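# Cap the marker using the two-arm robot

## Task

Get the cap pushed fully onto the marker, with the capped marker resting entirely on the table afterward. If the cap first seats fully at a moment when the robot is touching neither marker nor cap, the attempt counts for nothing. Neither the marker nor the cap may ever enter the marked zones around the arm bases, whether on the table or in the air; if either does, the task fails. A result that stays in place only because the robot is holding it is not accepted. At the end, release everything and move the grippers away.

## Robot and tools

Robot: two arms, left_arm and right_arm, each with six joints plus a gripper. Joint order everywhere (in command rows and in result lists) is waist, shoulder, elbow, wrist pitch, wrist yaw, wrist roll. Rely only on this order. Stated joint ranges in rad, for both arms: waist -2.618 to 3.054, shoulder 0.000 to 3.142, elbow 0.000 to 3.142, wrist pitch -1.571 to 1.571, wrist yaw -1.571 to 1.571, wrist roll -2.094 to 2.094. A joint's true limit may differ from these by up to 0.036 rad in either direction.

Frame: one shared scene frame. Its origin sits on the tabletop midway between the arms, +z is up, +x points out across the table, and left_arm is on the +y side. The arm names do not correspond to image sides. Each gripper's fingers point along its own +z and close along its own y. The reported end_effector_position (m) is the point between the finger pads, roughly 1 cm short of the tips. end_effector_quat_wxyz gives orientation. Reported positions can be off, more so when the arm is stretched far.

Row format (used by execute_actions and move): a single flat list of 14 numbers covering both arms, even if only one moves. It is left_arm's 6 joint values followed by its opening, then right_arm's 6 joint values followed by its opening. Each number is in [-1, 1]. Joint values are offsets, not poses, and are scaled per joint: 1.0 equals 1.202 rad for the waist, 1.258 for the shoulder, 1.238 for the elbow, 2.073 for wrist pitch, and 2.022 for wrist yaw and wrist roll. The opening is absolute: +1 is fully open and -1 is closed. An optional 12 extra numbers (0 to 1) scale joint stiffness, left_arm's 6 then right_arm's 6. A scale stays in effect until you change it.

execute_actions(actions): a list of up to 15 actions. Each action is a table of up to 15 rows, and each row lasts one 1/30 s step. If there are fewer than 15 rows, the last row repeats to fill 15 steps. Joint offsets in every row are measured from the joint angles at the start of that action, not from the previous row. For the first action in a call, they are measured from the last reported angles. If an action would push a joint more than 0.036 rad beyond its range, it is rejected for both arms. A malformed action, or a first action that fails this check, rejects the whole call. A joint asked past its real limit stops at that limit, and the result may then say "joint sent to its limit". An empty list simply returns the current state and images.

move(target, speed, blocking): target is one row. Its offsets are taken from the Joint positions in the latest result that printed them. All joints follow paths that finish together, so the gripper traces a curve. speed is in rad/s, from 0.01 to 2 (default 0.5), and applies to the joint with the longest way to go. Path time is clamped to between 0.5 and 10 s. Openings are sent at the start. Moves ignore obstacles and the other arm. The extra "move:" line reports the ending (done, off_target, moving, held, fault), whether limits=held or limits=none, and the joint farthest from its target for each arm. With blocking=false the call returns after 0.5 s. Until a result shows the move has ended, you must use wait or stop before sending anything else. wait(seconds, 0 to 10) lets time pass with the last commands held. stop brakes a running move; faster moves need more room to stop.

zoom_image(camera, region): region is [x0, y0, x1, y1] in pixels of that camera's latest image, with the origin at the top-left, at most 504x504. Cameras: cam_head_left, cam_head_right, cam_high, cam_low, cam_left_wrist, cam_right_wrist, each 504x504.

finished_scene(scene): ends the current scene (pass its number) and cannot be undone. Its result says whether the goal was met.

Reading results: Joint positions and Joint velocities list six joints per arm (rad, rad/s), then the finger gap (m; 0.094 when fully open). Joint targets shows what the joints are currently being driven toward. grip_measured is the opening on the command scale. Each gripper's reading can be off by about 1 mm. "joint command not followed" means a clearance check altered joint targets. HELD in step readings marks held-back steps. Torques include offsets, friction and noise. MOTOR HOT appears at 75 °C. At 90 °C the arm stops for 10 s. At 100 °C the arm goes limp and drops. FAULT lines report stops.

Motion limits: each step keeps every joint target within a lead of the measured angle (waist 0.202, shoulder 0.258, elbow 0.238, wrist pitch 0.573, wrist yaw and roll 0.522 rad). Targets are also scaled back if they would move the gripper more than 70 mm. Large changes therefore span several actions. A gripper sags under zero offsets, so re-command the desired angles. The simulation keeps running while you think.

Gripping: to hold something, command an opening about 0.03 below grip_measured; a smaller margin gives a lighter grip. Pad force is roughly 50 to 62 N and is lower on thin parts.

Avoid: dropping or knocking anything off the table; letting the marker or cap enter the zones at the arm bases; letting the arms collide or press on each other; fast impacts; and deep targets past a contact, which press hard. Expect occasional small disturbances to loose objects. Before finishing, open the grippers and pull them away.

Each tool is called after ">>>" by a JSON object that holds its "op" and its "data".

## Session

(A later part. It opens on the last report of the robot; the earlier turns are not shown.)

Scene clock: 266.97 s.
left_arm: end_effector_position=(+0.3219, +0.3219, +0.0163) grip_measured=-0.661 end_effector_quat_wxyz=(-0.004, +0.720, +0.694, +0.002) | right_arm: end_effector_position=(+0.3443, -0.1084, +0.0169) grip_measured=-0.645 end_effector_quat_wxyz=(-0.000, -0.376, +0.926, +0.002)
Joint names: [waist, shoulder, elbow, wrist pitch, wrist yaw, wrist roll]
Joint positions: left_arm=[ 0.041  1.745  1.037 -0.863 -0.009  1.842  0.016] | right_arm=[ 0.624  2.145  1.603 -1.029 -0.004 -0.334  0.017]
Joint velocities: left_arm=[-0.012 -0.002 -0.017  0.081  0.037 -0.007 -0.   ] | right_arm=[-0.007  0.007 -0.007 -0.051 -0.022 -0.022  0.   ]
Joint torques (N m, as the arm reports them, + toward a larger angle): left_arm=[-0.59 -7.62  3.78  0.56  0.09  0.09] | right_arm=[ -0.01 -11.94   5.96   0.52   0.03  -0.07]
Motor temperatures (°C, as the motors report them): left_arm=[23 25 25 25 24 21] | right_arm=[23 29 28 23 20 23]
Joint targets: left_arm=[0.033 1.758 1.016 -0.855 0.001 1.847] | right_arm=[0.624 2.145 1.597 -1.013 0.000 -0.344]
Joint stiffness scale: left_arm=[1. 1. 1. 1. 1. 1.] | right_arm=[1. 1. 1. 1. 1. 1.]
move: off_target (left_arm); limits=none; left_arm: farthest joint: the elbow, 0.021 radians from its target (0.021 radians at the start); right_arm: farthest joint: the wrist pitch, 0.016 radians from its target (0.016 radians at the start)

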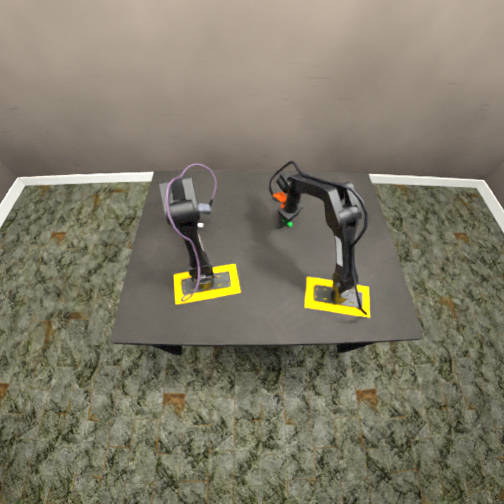

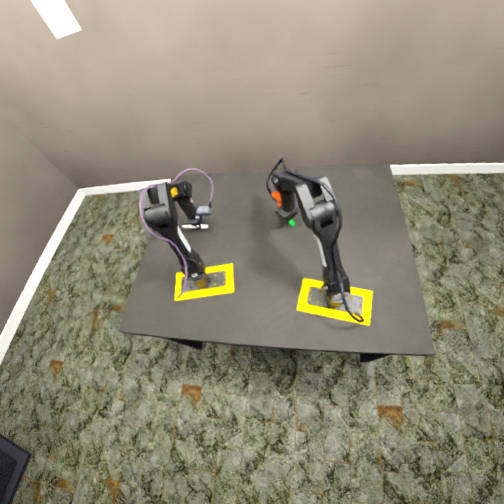

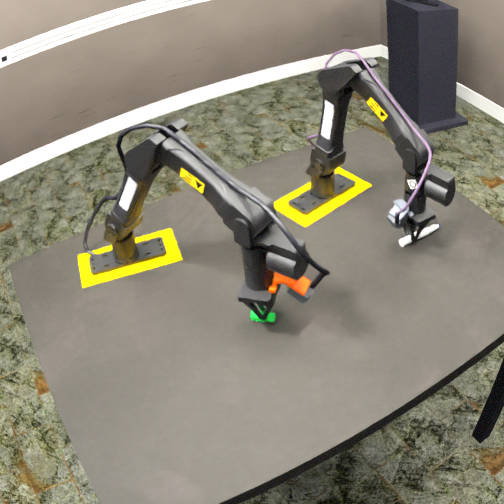

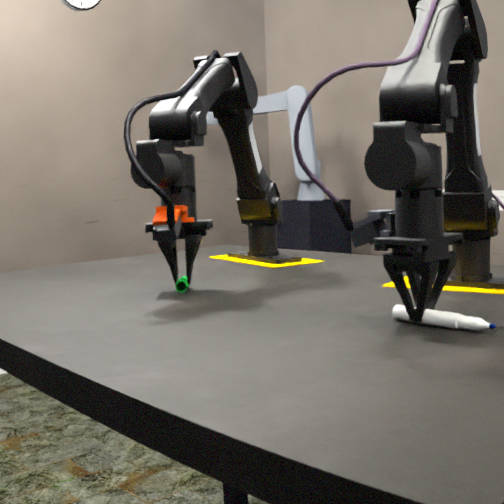

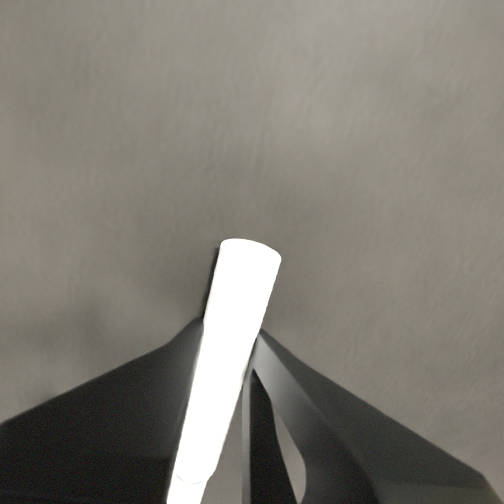

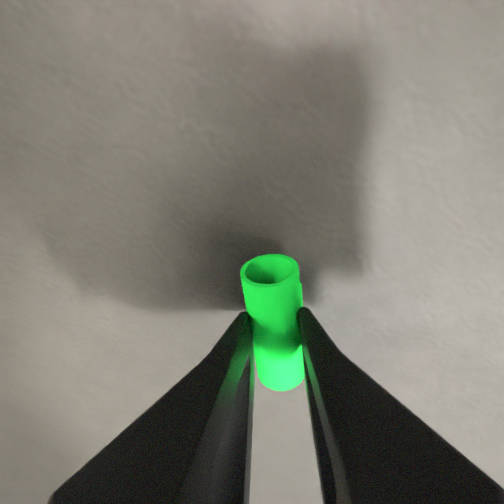

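>>> {"op": "move", "data": {"target": [-0.006,0.01,0.12,-0.06,0.005,0.003,-0.7,0,0,0.07,-0.03,0.002,-0.005,-0.68], "speed": 0.4}}

>>> {"op": "move", "data": {"target": [-0.3,-0.1,-0.1,0.75,-0.15,-0.9,-0.7,0,0,0,0,0,-0.4,-0.68], "speed": 1.0}}

Scene clock: 292.37 s.
left_arm: end_effector_position=(+0.3408, +0.3265, +0.0457) grip_measured=-0.661 end_effector_quat_wxyz=(+0.003, +0.719, +0.694, +0.014) | right_arm: end_effector_position=(+0.3485, -0.1064, +0.0308) grip_measured=-0.658 end_effector_quat_wxyz=(+0.001, -0.376, +0.926, +0.002)
Joint names: [waist, shoulder, elbow, wrist pitch, wrist yaw, wrist roll]
Joint positions: left_arm=[ 0.041  1.745  1.163 -0.962 -0.009  1.842  0.016] | right_arm=[ 0.624  2.145  1.66  -1.083 -0.004 -0.334  0.016]
Joint velocities: left_arm=[ 0.002  0.007 -0.002  0.051 -0.022  0.022  0.   ] | right_arm=[-0.012  0.002 -0.012 -0.022  0.007  0.095  0.001]
Joint torques (N m, as the arm reports them, + toward a larger angle): left_arm=[-0.61 -8.06  7.05  0.29  0.1   0.1 ] | right_arm=[ -0.01 -12.02   8.61   0.3    0.03  -0.07]
Motor temperatures (°C, as the motors report them): left_arm=[23 25 25 25 24 21] | right_arm=[23 30 28 23 20 23]
Joint targets: left_arm=[0.033 1.758 1.185 -0.987 0.001 1.848] | right_arm=[0.624 2.145 1.689 -1.091 0.000 -0.344]
Joint stiffness scale: left_arm=[1. 1. 1. 1. 1. 1.] | right_arm=[1. 1. 1. 1. 1. 1.]
move: off_target (left_arm, right_arm); limits=none; left_arm: farthest joint: the wrist pitch, 0.025 radians from its target (0.125 radians at the start); right_arm: farthest joint: the elbow, 0.030 radians from its target (0.087 radians at the start)

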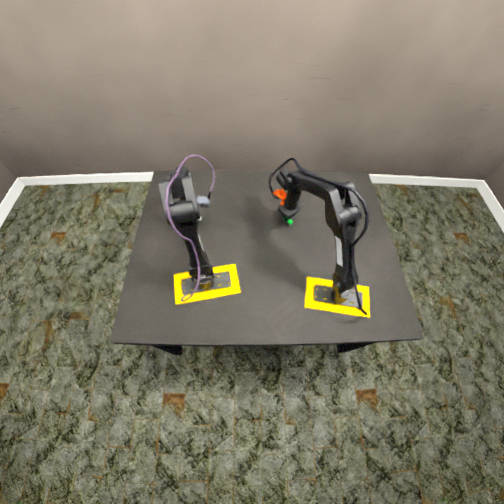

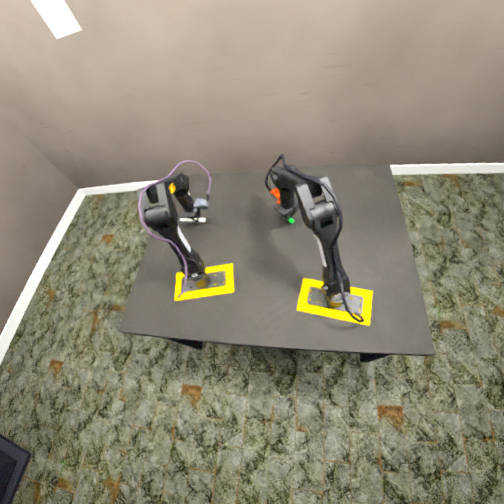

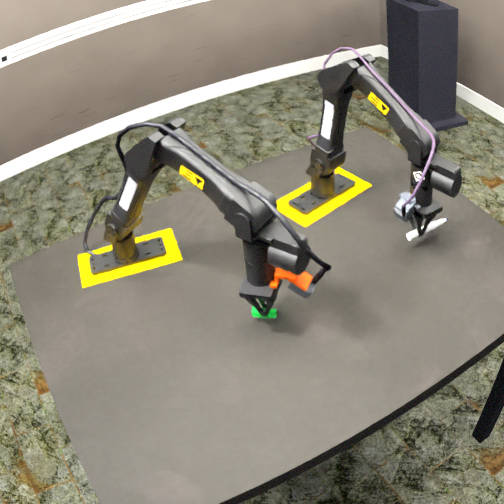

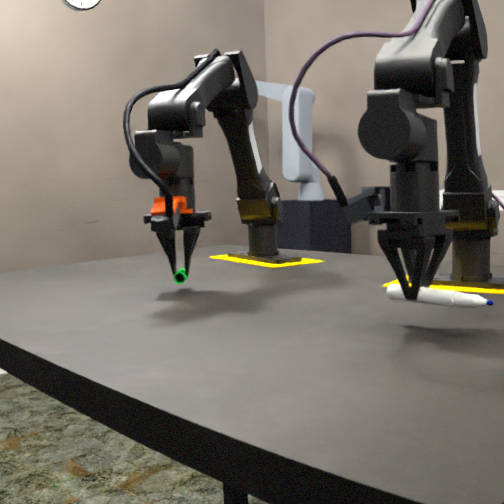

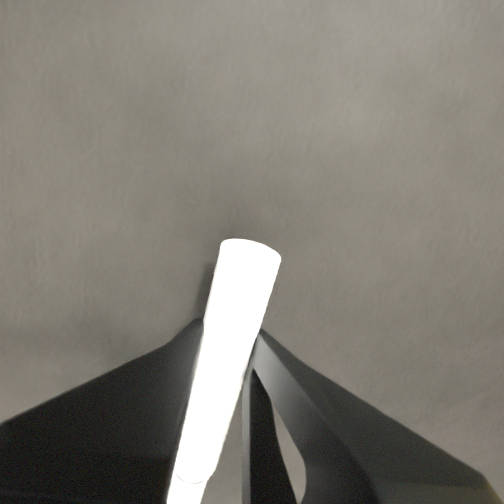

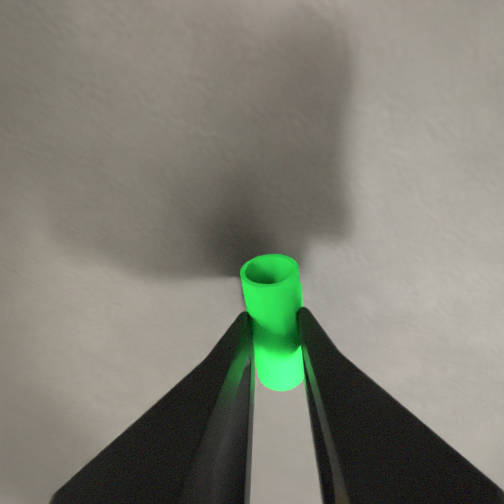

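Scene clock: 295.13 s.
left_arm: end_effector_position=(+0.5587, +0.2442, +0.3038) grip_measured=-0.660 end_effector_quat_wxyz=(+0.709, -0.056, +0.699, +0.073) | right_arm: end_effector_position=(+0.3485, -0.1064, +0.0308) grip_measured=-0.658 end_effector_quat_wxyz=(-0.002, +0.707, -0.708, -0.001)
Joint names: [waist, shoulder, elbow, wrist pitch, wrist yaw, wrist roll]
Joint positions: left_arm=[-0.313  1.635  1.063  0.588 -0.302  0.028  0.016] | right_arm=[ 0.624  2.145  1.66  -1.083 -0.004 -1.132  0.016]
Joint velocities: left_arm=[ 0.002  0.007 -0.007 -0.081 -0.051  0.037 -0.   ] | right_arm=[-0.002  0.002  0.012 -0.051 -0.095 -0.051 -0.001]
Joint torques (N m, as the arm reports them, + toward a larger angle): left_arm=[ -0.52 -11.17   5.25   2.06  -0.11  -0.03] | right_arm=[  0.   -12.04   6.48   0.37  -0.01  -0.07]
Motor temperatures (°C, as the motors report them): left_arm=[23 25 25 26 24 21] | right_arm=[23 30 28 23 20 23]
Joint targets: left_arm=[-0.320 1.620 1.040 0.593 -0.313 0.022] | right_arm=[0.624 2.145 1.660 -1.083 -0.004 -1.143]
Joint stiffness scale: left_arm=[1. 1. 1. 1. 1. 1.] | right_arm=[1. 1. 1. 1. 1. 1.]
move: off_target (left_arm); limits=none; left_arm: farthest joint: the elbow, 0.024 radians from its target (0.124 radians at the start); right_arm: farthest joint: the wrist roll, 0.011 radians from its target (0.808 radians at the start)

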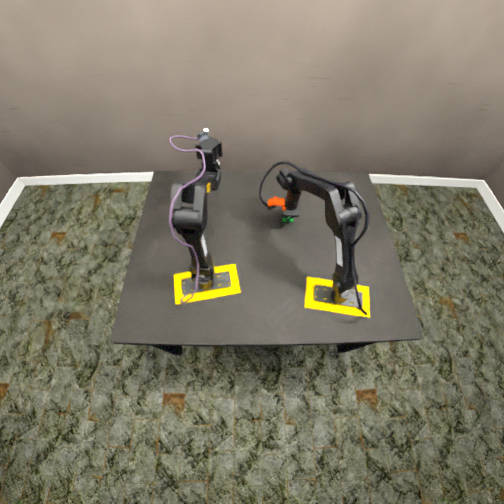

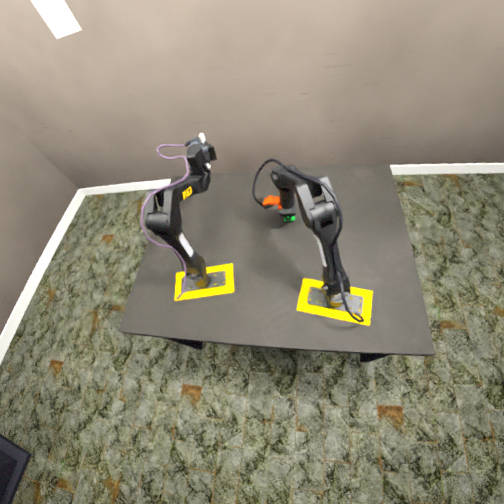

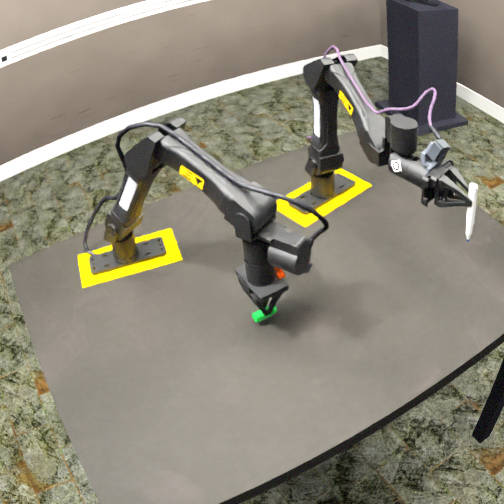

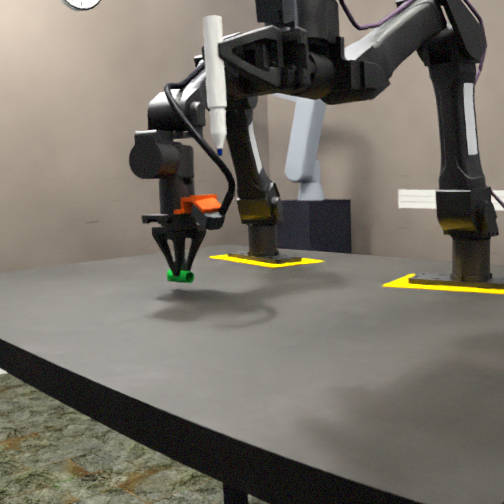

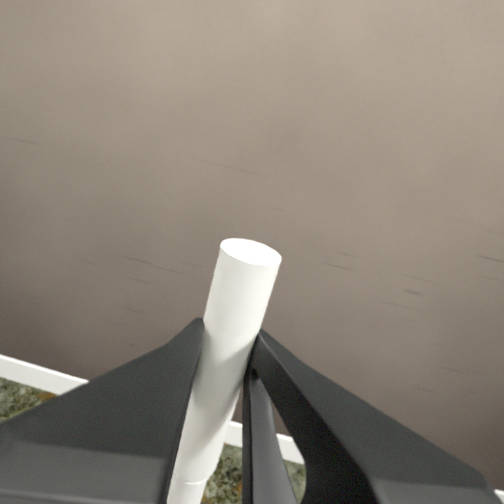

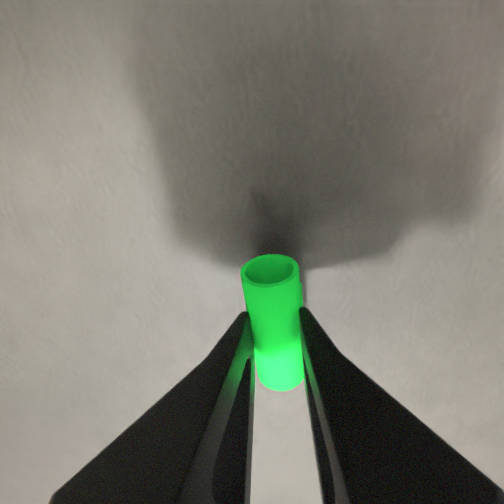

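>>> {"op": "move", "data": {"target": [0,-0.331,-0.086,-0.145,0.149,-0.014,-0.7,0,-0.12,0.01,0,0,0.1,-0.68], "speed": 0.8}}

>>> {"op": "move", "data": {"target": [-0.2,0,0.02,0,0,0,-0.7,0.126,-0.3,-0.78,0.98,0.002,0.46,-0.68], "speed": 1.0}}

Scene clock: 323.63 s.
left_arm: end_effector_position=(+0.4685, +0.2037, +0.3805) grip_measured=-0.660 end_effector_quat_wxyz=(+0.729, +0.038, +0.683, -0.037) | right_arm: end_effector_position=(+0.3557, -0.1030, +0.0798) grip_measured=-0.658 end_effector_quat_wxyz=(-0.062, +0.635, -0.770, +0.014)
Joint names: [waist, shoulder, elbow, wrist pitch, wrist yaw, wrist roll]
Joint positions: left_arm=[-0.313  1.226  0.975  0.316 -0.012  0.005  0.016] | right_arm=[ 0.624  2.02   1.66  -1.083 -0.004 -0.942  0.016]
Joint velocities: left_arm=[-0.012  0.002 -0.002  0.007  0.037 -0.037 -0.   ] | right_arm=[-0.002  0.007 -0.017 -0.037 -0.022 -0.007 -0.001]
Joint torques (N m, as the arm reports them, + toward a larger angle): left_arm=[ 0.   -6.18  5.94  1.78  0.1  -0.04] | right_arm=[ -0.02 -13.77   7.68   0.59   0.     0.15]
Motor temperatures (°C, as the motors report them): left_arm=[23 27 26 31 24 21] | right_arm=[23 30 28 23 20 23]
Joint targets: left_arm=[-0.313 1.219 0.957 0.287 -0.001 -0.000] | right_arm=[0.624 1.994 1.673 -1.083 -0.004 -0.930]
Joint stiffness scale: left_arm=[1. 1. 1. 1. 1. 1.] | right_arm=[1. 1. 1. 1. 1. 1.]
move: off_target (left_arm, right_arm); limits=none; left_arm: farthest joint: the wrist pitch, 0.029 radians from its target (0.301 radians at the start); right_arm: farthest joint: the shoulder, 0.026 radians from its target (0.151 radians at the start)

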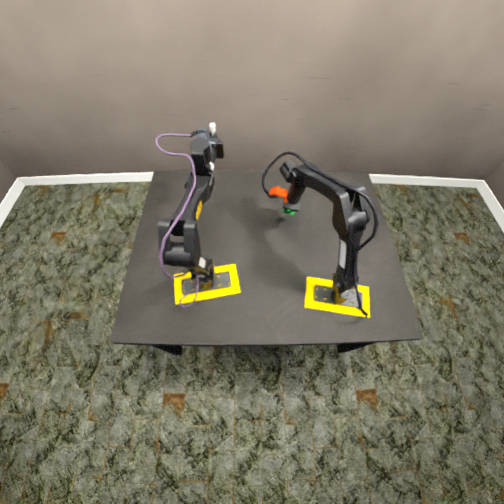

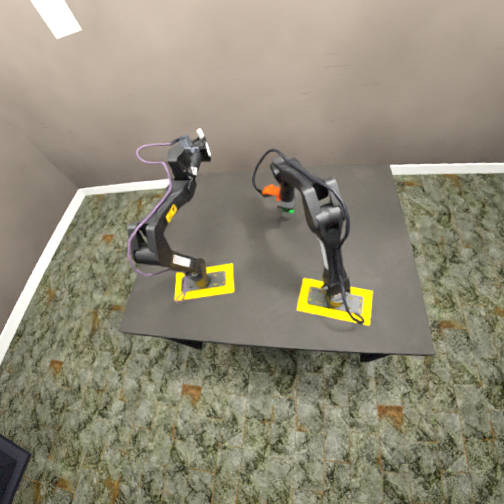

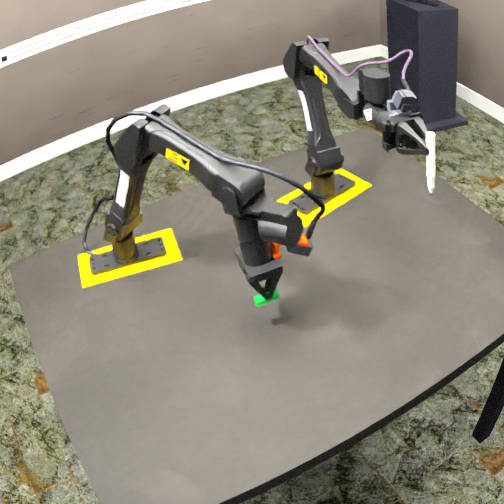

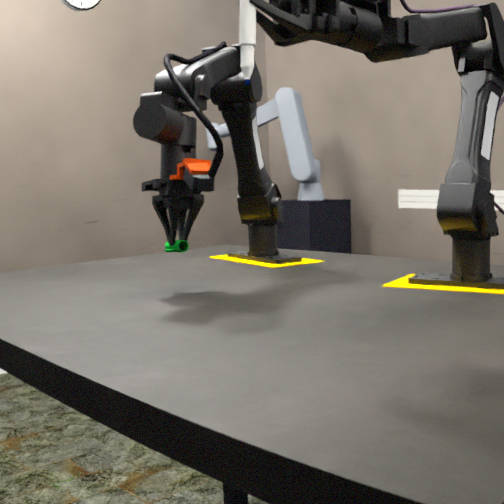

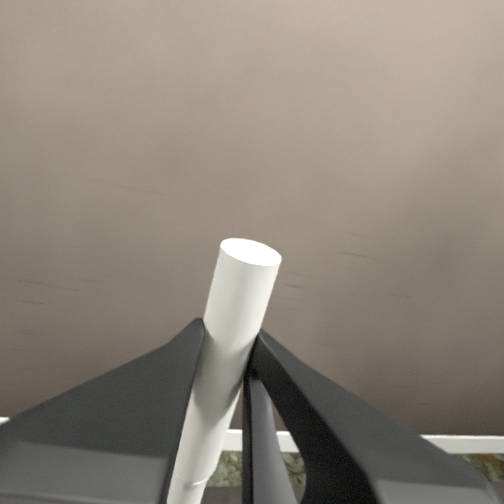

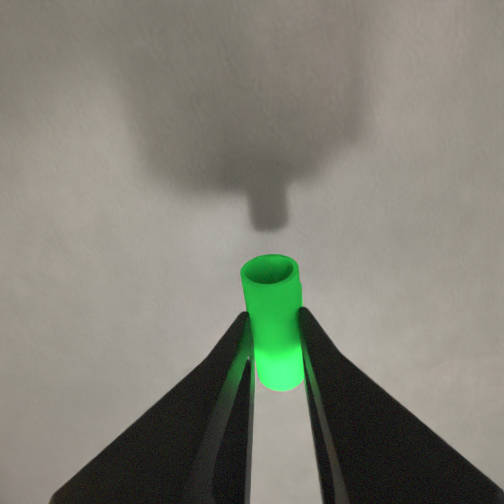

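Scene clock: 326.53 s.
left_arm: end_effector_position=(+0.4461, +0.1066, +0.3805) grip_measured=-0.660 end_effector_quat_wxyz=(+0.720, +0.116, +0.674, -0.121) | right_arm: end_effector_position=(+0.3828, -0.0161, +0.2000) grip_measured=-0.658 end_effector_quat_wxyz=(+0.663, -0.215, +0.692, +0.190)
Joint names: [waist, shoulder, elbow, wrist pitch, wrist yaw, wrist roll]
Joint positions: left_arm=[-0.545  1.226  0.975  0.316 -0.012  0.005  0.016] | right_arm=[ 0.764  1.674  0.701  0.923 -0.003 -0.023  0.016]
Joint velocities: left_arm=[-0.017 -0.022 -0.012 -0.066 -0.022 -0.051  0.001] | right_arm=[-0.007 -0.012  0.012 -0.007  0.081 -0.007  0.001]
Joint torques (N m, as the arm reports them, + toward a larger angle): left_arm=[-0.79 -5.36  8.92  2.    0.02  0.03] | right_arm=[  0.92 -10.76   6.29   2.11   0.03   0.17]
Motor temperatures (°C, as the motors report them): left_arm=[23 26 26 31 24 21] | right_arm=[23 31 28 24 20 23]
Joint targets: left_arm=[-0.554 1.226 1.000 0.316 -0.012 0.005] | right_arm=[0.775 1.643 0.695 0.949 0.000 -0.012]
Joint stiffness scale: left_arm=[1. 1. 1. 1. 1. 1.] | right_arm=[1. 1. 1. 1. 1. 1.]
move: off_target (left_arm, right_arm); limits=none; left_arm: farthest joint: the elbow, 0.024 radians from its target (0.024 radians at the start); right_arm: farthest joint: the shoulder, 0.031 radians from its target (0.378 radians at the start)

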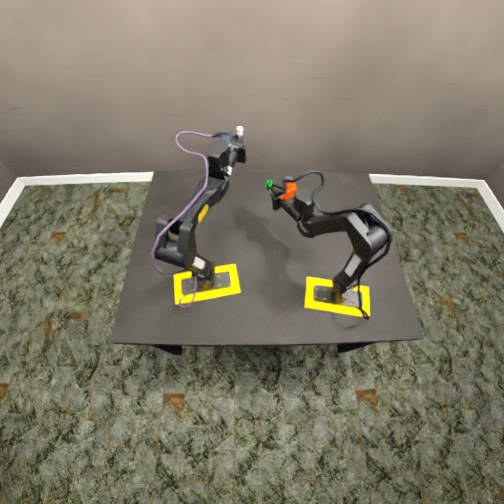

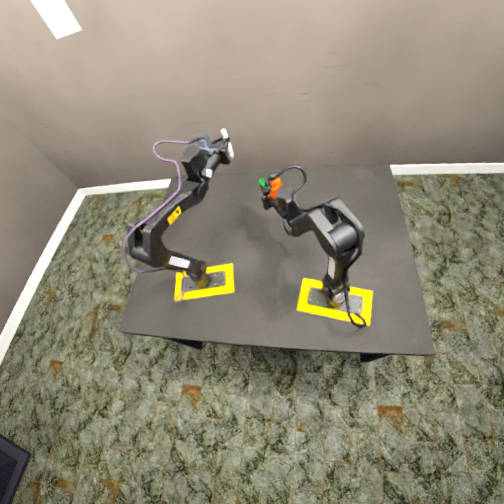

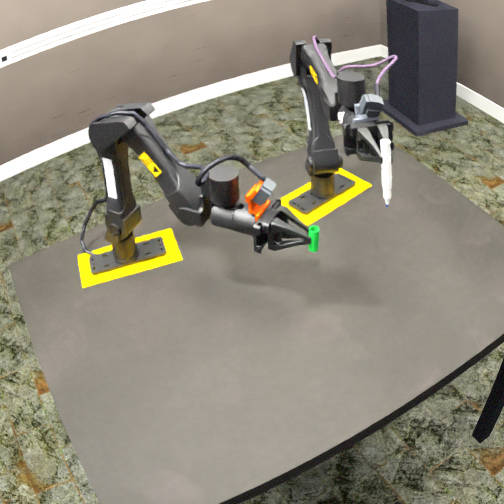

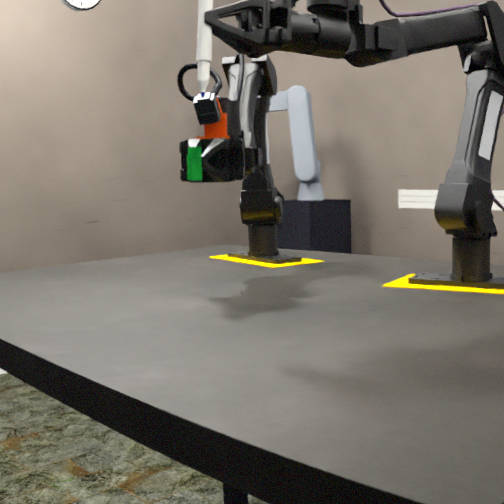

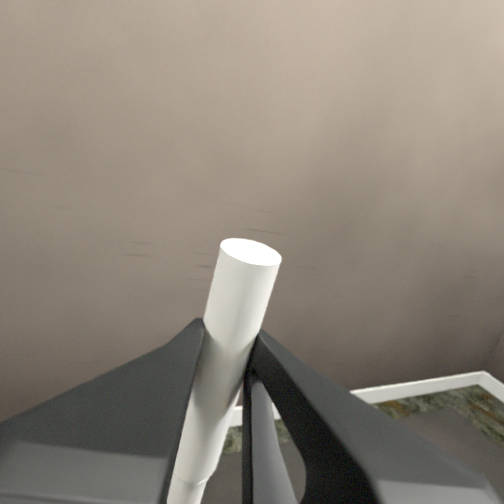

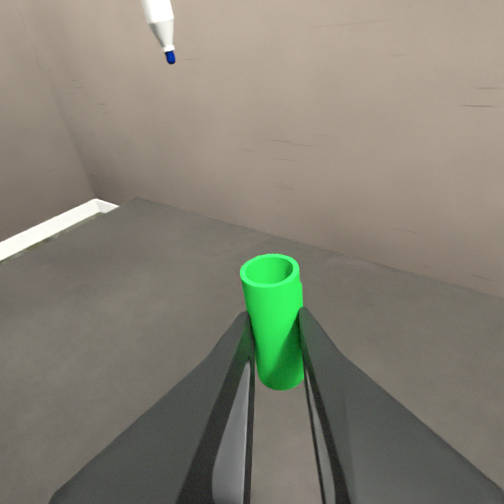

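>>> {"op": "move", "data": {"target": [-0.275,0,0.02,-0.045,0.005,0,-0.7,0.008,-0.025,-0.004,0.04,0.002,0.008,-0.68], "speed": 0.5}}

Scene clock: 334.07 s.
left_arm: end_effector_position=(+0.3782, -0.0168, +0.3645) grip_measured=-0.660 end_effector_quat_wxyz=(+0.669, +0.234, +0.667, -0.231) | right_arm: end_effector_position=(+0.3831, -0.0159, +0.2142) grip_measured=-0.658 end_effector_quat_wxyz=(+0.682, -0.208, +0.673, +0.197)
Joint names: [waist, shoulder, elbow, wrist pitch, wrist yaw, wrist roll]
Joint positions: left_arm=[-0.871  1.226  0.975  0.252 -0.006  0.005  0.016] | right_arm=[ 0.764  1.674  0.701  0.98  -0.003 -0.018  0.016]
Joint velocities: left_arm=[-0.002  0.012 -0.007 -0.037  0.022  0.007  0.   ] | right_arm=[-0.012 -0.002  0.012 -0.007  0.007 -0.037 -0.001]
Joint torques (N m, as the arm reports them, + toward a larger angle): left_arm=[-0.4  -5.4   8.99  1.8   0.03  0.03] | right_arm=[  0.79 -10.8    6.38   2.13   0.04   0.13]
Motor temperatures (°C, as the motors report them): left_arm=[23 26 27 32 24 21] | right_arm=[23 30 28 27 20 23]
Joint targets: left_arm=[-0.875 1.226 1.000 0.223 -0.002 0.005] | right_arm=[0.774 1.642 0.696 1.006 0.001 -0.007]
Joint stiffness scale: left_arm=[1. 1. 1. 1. 1. 1.] | right_arm=[1. 1. 1. 1. 1. 1.]
move: off_target (left_arm, right_arm); limits=none; left_arm: farthest joint: the wrist pitch, 0.029 radians from its target (0.093 radians at the start); right_arm: farthest joint: the shoulder, 0.031 radians from its target (0.031 radians at the start)

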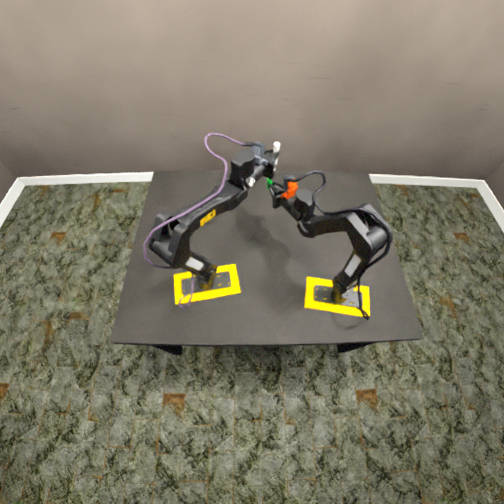

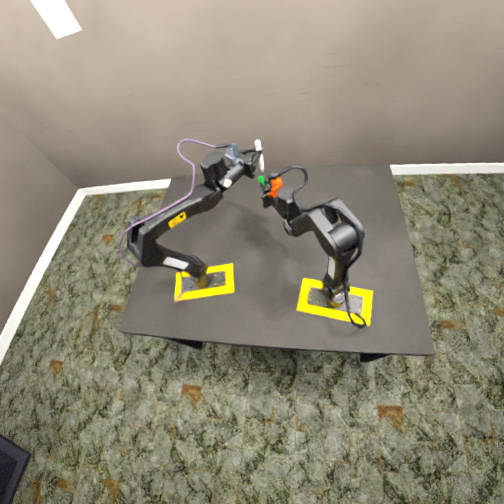

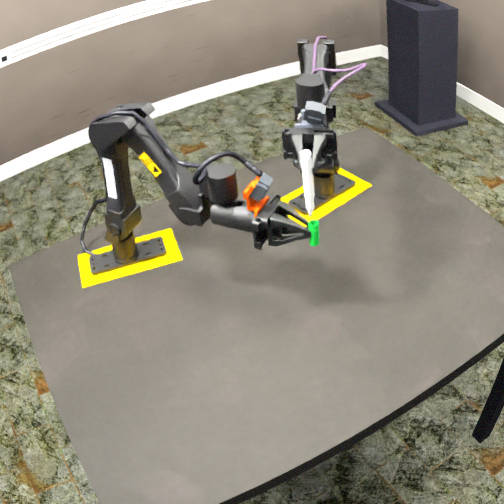

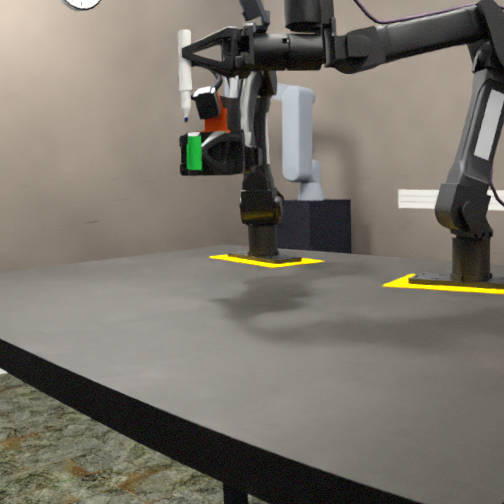

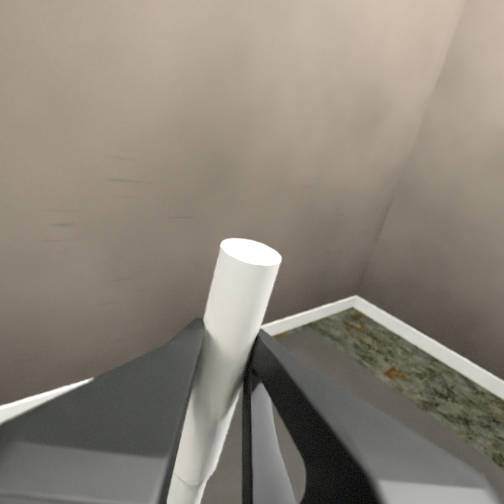

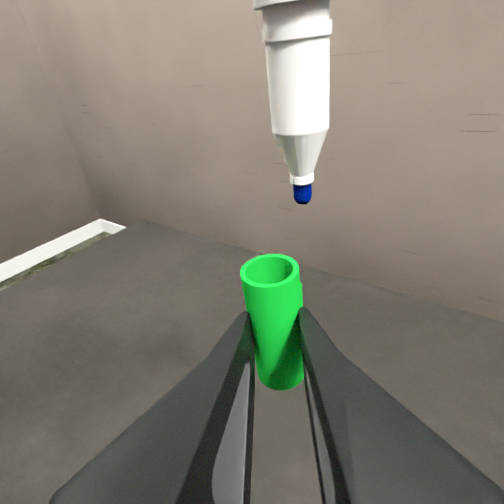

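>>> {"op": "move", "data": {"target": [0.017,-0.033,-0.032,-0.017,0.002,0,-0.7,0.008,-0.025,-0.004,0.012,0.002,0.005,-0.68], "speed": 0.08}}

>>> {"op": "zoom_image", "data": {"camera": "cam_high", "region": [270,170,360,260]}}

>>> {"op": "zoom_image", "data": {"camera": "cam_low", "region": [140,60,260,190]}}

Scene clock: 350.70 s.
left_arm: end_effector_position=(+0.3768, -0.0097, +0.3627) grip_measured=-0.660 end_effector_quat_wxyz=(+0.669, +0.230, +0.669, -0.227) | right_arm: end_effector_position=(+0.3831, -0.0159, +0.2143) grip_measured=-0.658 end_effector_quat_wxyz=(+0.682, -0.207, +0.673, +0.197)
Joint names: [waist, shoulder, elbow, wrist pitch, wrist yaw, wrist roll]
Joint positions: left_arm=[-0.86   1.204  0.957  0.246 -0.006  0.005  0.016] | right_arm=[ 0.764  1.674  0.701  0.98  -0.003 -0.017  0.016]
Joint velocities: left_arm=[ 0.007 -0.007 -0.007 -0.007  0.037 -0.022  0.   ] | right_arm=[-0.007 -0.002 -0.017 -0.007  0.022 -0.007  0.001]
Joint torques (N m, as the arm reports them, + toward a larger angle): left_arm=[ 0.93 -7.03  5.69  1.8   0.04  0.02] | right_arm=[  0.79 -10.79   6.36   2.11   0.04   0.11]
Motor temperatures (°C, as the motors report them): left_arm=[23 25 28 32 24 21] | right_arm=[23 30 28 31 20 23]
Joint targets: left_arm=[-0.850 1.185 0.936 0.217 -0.002 0.005] | right_arm=[0.774 1.642 0.696 1.005 0.001 -0.007]
Joint stiffness scale: left_arm=[1. 1. 1. 1. 1. 1.] | right_arm=[1. 1. 1. 1. 1. 1.]
move: off_target (left_arm, right_arm); limits=none; left_arm: farthest joint: the wrist pitch, 0.029 radians from its target (0.035 radians at the start); right_arm: farthest joint: the shoulder, 0.031 radians from its target (0.031 radians at the start)

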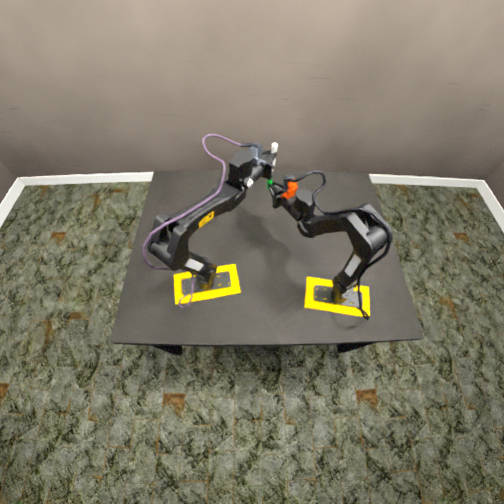

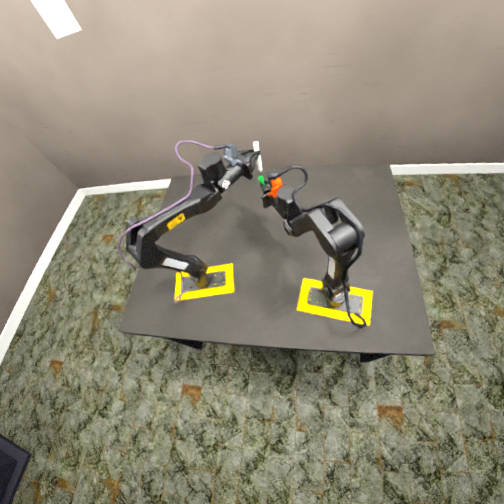

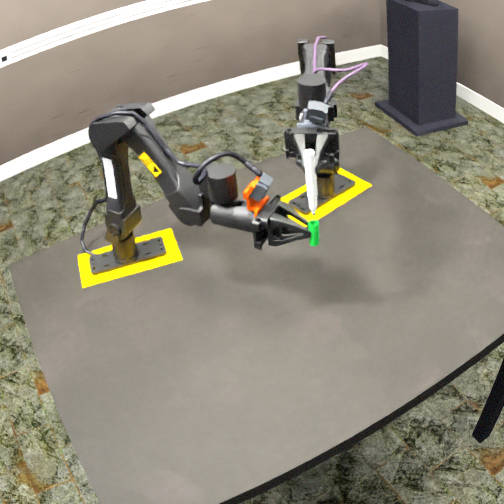

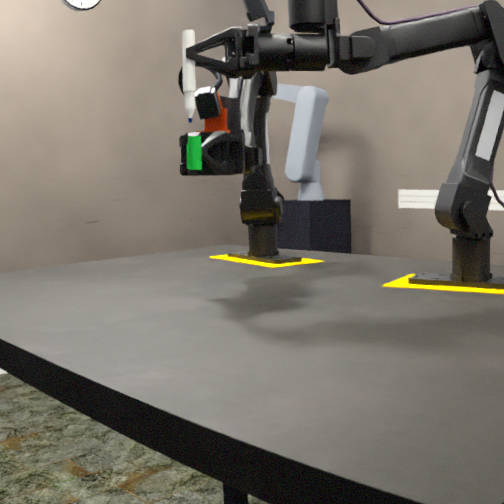

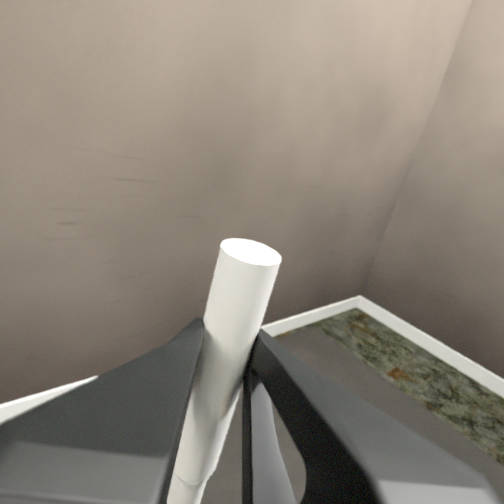

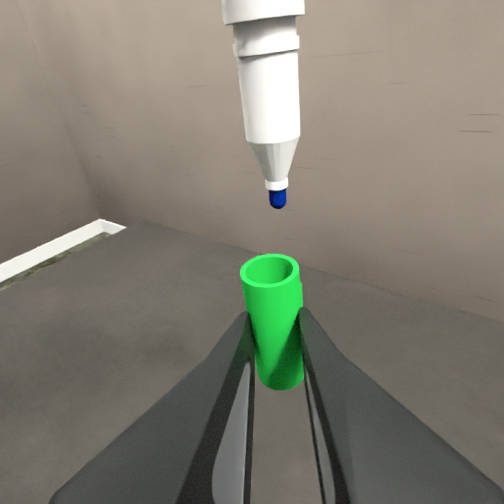

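Region (270, 170, 360, 260) of cam_high's 504x504 image, scaled by 5.600, with more detail than that image has.

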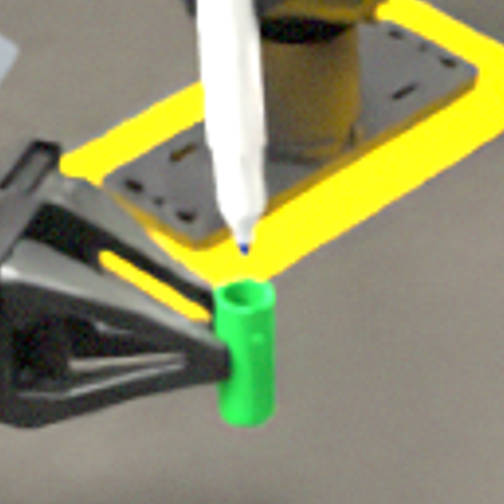

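Region (140, 60, 260, 190) of cam_low's 504x504 image, scaled by 3.877, with more detail than that image has; it fills the left 465 columns of this view, and the rest is white.

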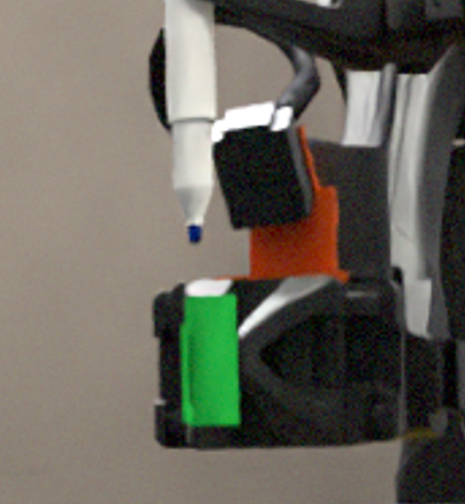

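>>> {"op": "move", "data": {"target": [0.01,-0.028,-0.041,-0.014,0.002,0,-0.7,0.008,-0.025,-0.004,0.012,0.002,0.005,-0.68], "speed": 0.06}}

>>> {"op": "zoom_image", "data": {"camera": "cam_high", "region": [270,170,360,260]}}

>>> {"op": "zoom_image", "data": {"camera": "cam_low", "region": [140,60,260,190]}}

Scene clock: 362.43 s.
left_arm: end_effector_position=(+0.3738, -0.0074, +0.3529) grip_measured=-0.660 end_effector_quat_wxyz=(+0.663, +0.232, +0.675, -0.225) | right_arm: end_effector_position=(+0.3831, -0.0159, +0.2143) grip_measured=-0.658 end_effector_quat_wxyz=(+0.682, -0.207, +0.673, +0.197)
Joint names: [waist, shoulder, elbow, wrist pitch, wrist yaw, wrist roll]
Joint positions: left_arm=[-0.86   1.189  0.926  0.244 -0.006  0.005  0.016] | right_arm=[ 0.764  1.674  0.701  0.98  -0.003 -0.017  0.016]
Joint velocities: left_arm=[-0.022 -0.002  0.012 -0.022 -0.066  0.037 -0.001] | right_arm=[-0.012 -0.027 -0.012 -0.007 -0.022 -0.037 -0.   ]
Joint torques (N m, as the arm reports them, + toward a larger angle): left_arm=[ 1.15 -6.98  5.73  1.8   0.05  0.02] | right_arm=[  0.78 -10.8    6.36   2.11   0.04   0.11]
Motor temperatures (°C, as the motors report them): left_arm=[23 25 27 32 24 21] | right_arm=[23 30 28 33 20 23]
Joint targets: left_arm=[-0.848 1.169 0.906 0.217 -0.002 0.005] | right_arm=[0.774 1.642 0.696 1.005 0.001 -0.007]
Joint stiffness scale: left_arm=[1. 1. 1. 1. 1. 1.] | right_arm=[1. 1. 1. 1. 1. 1.]
move: off_target (left_arm, right_arm); limits=none; left_arm: farthest joint: the wrist pitch, 0.027 radians from its target (0.028 radians at the start); right_arm: farthest joint: the shoulder, 0.031 radians from its target (0.031 radians at the start)

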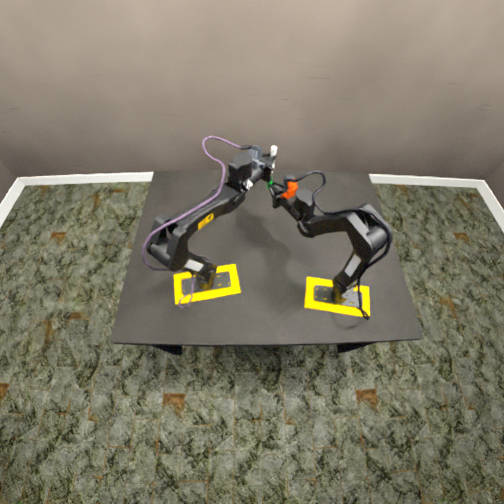

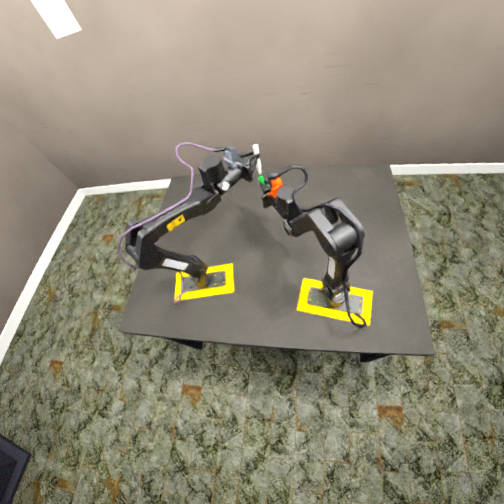

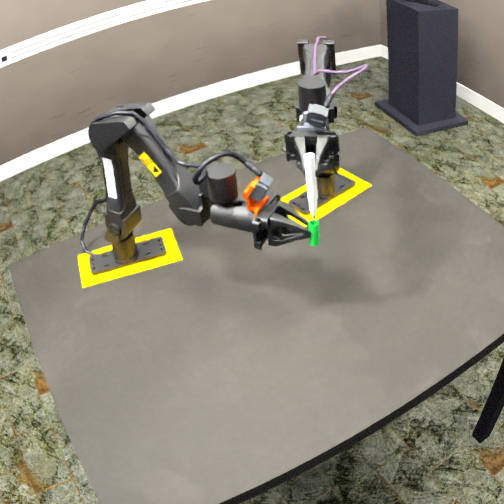

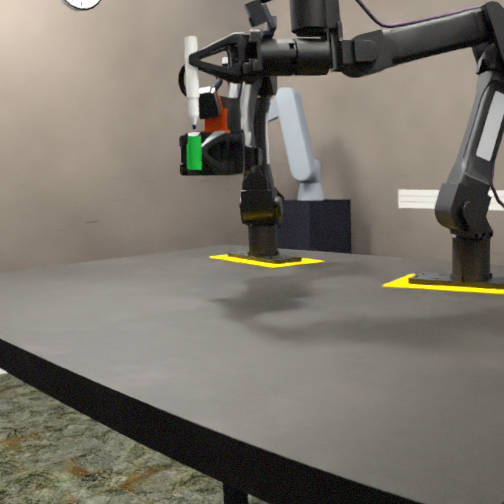

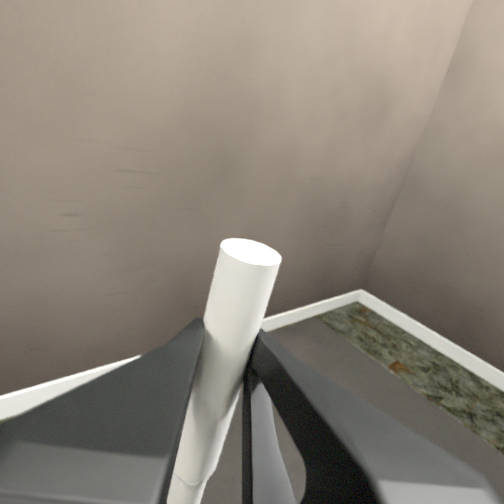

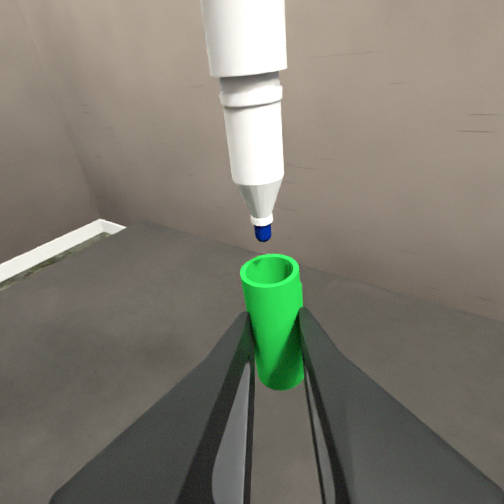

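Region (270, 170, 360, 260) of cam_high's 504x504 image, scaled by 5.600, with more detail than that image has.

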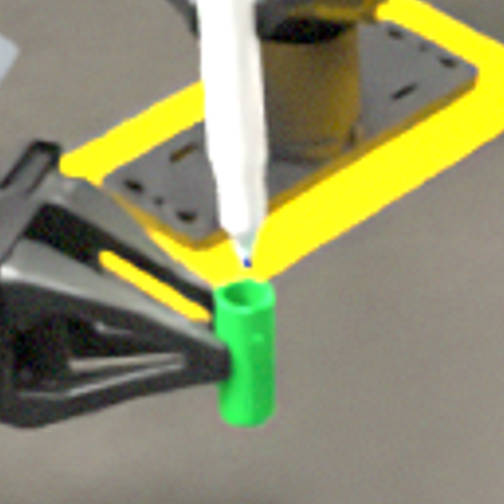

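Region (140, 60, 260, 190) of cam_low's 504x504 image, scaled by 3.877, with more detail than that image has; it fills the left 465 columns of this view, and the rest is white.

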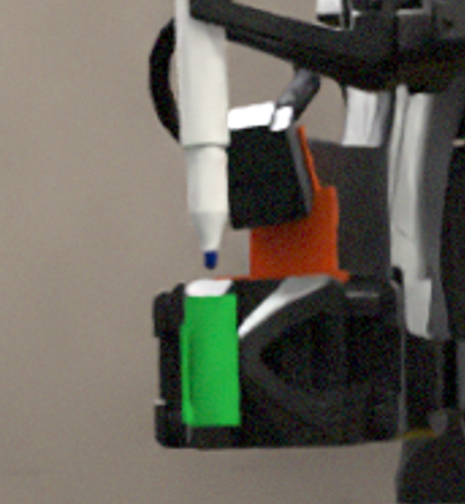

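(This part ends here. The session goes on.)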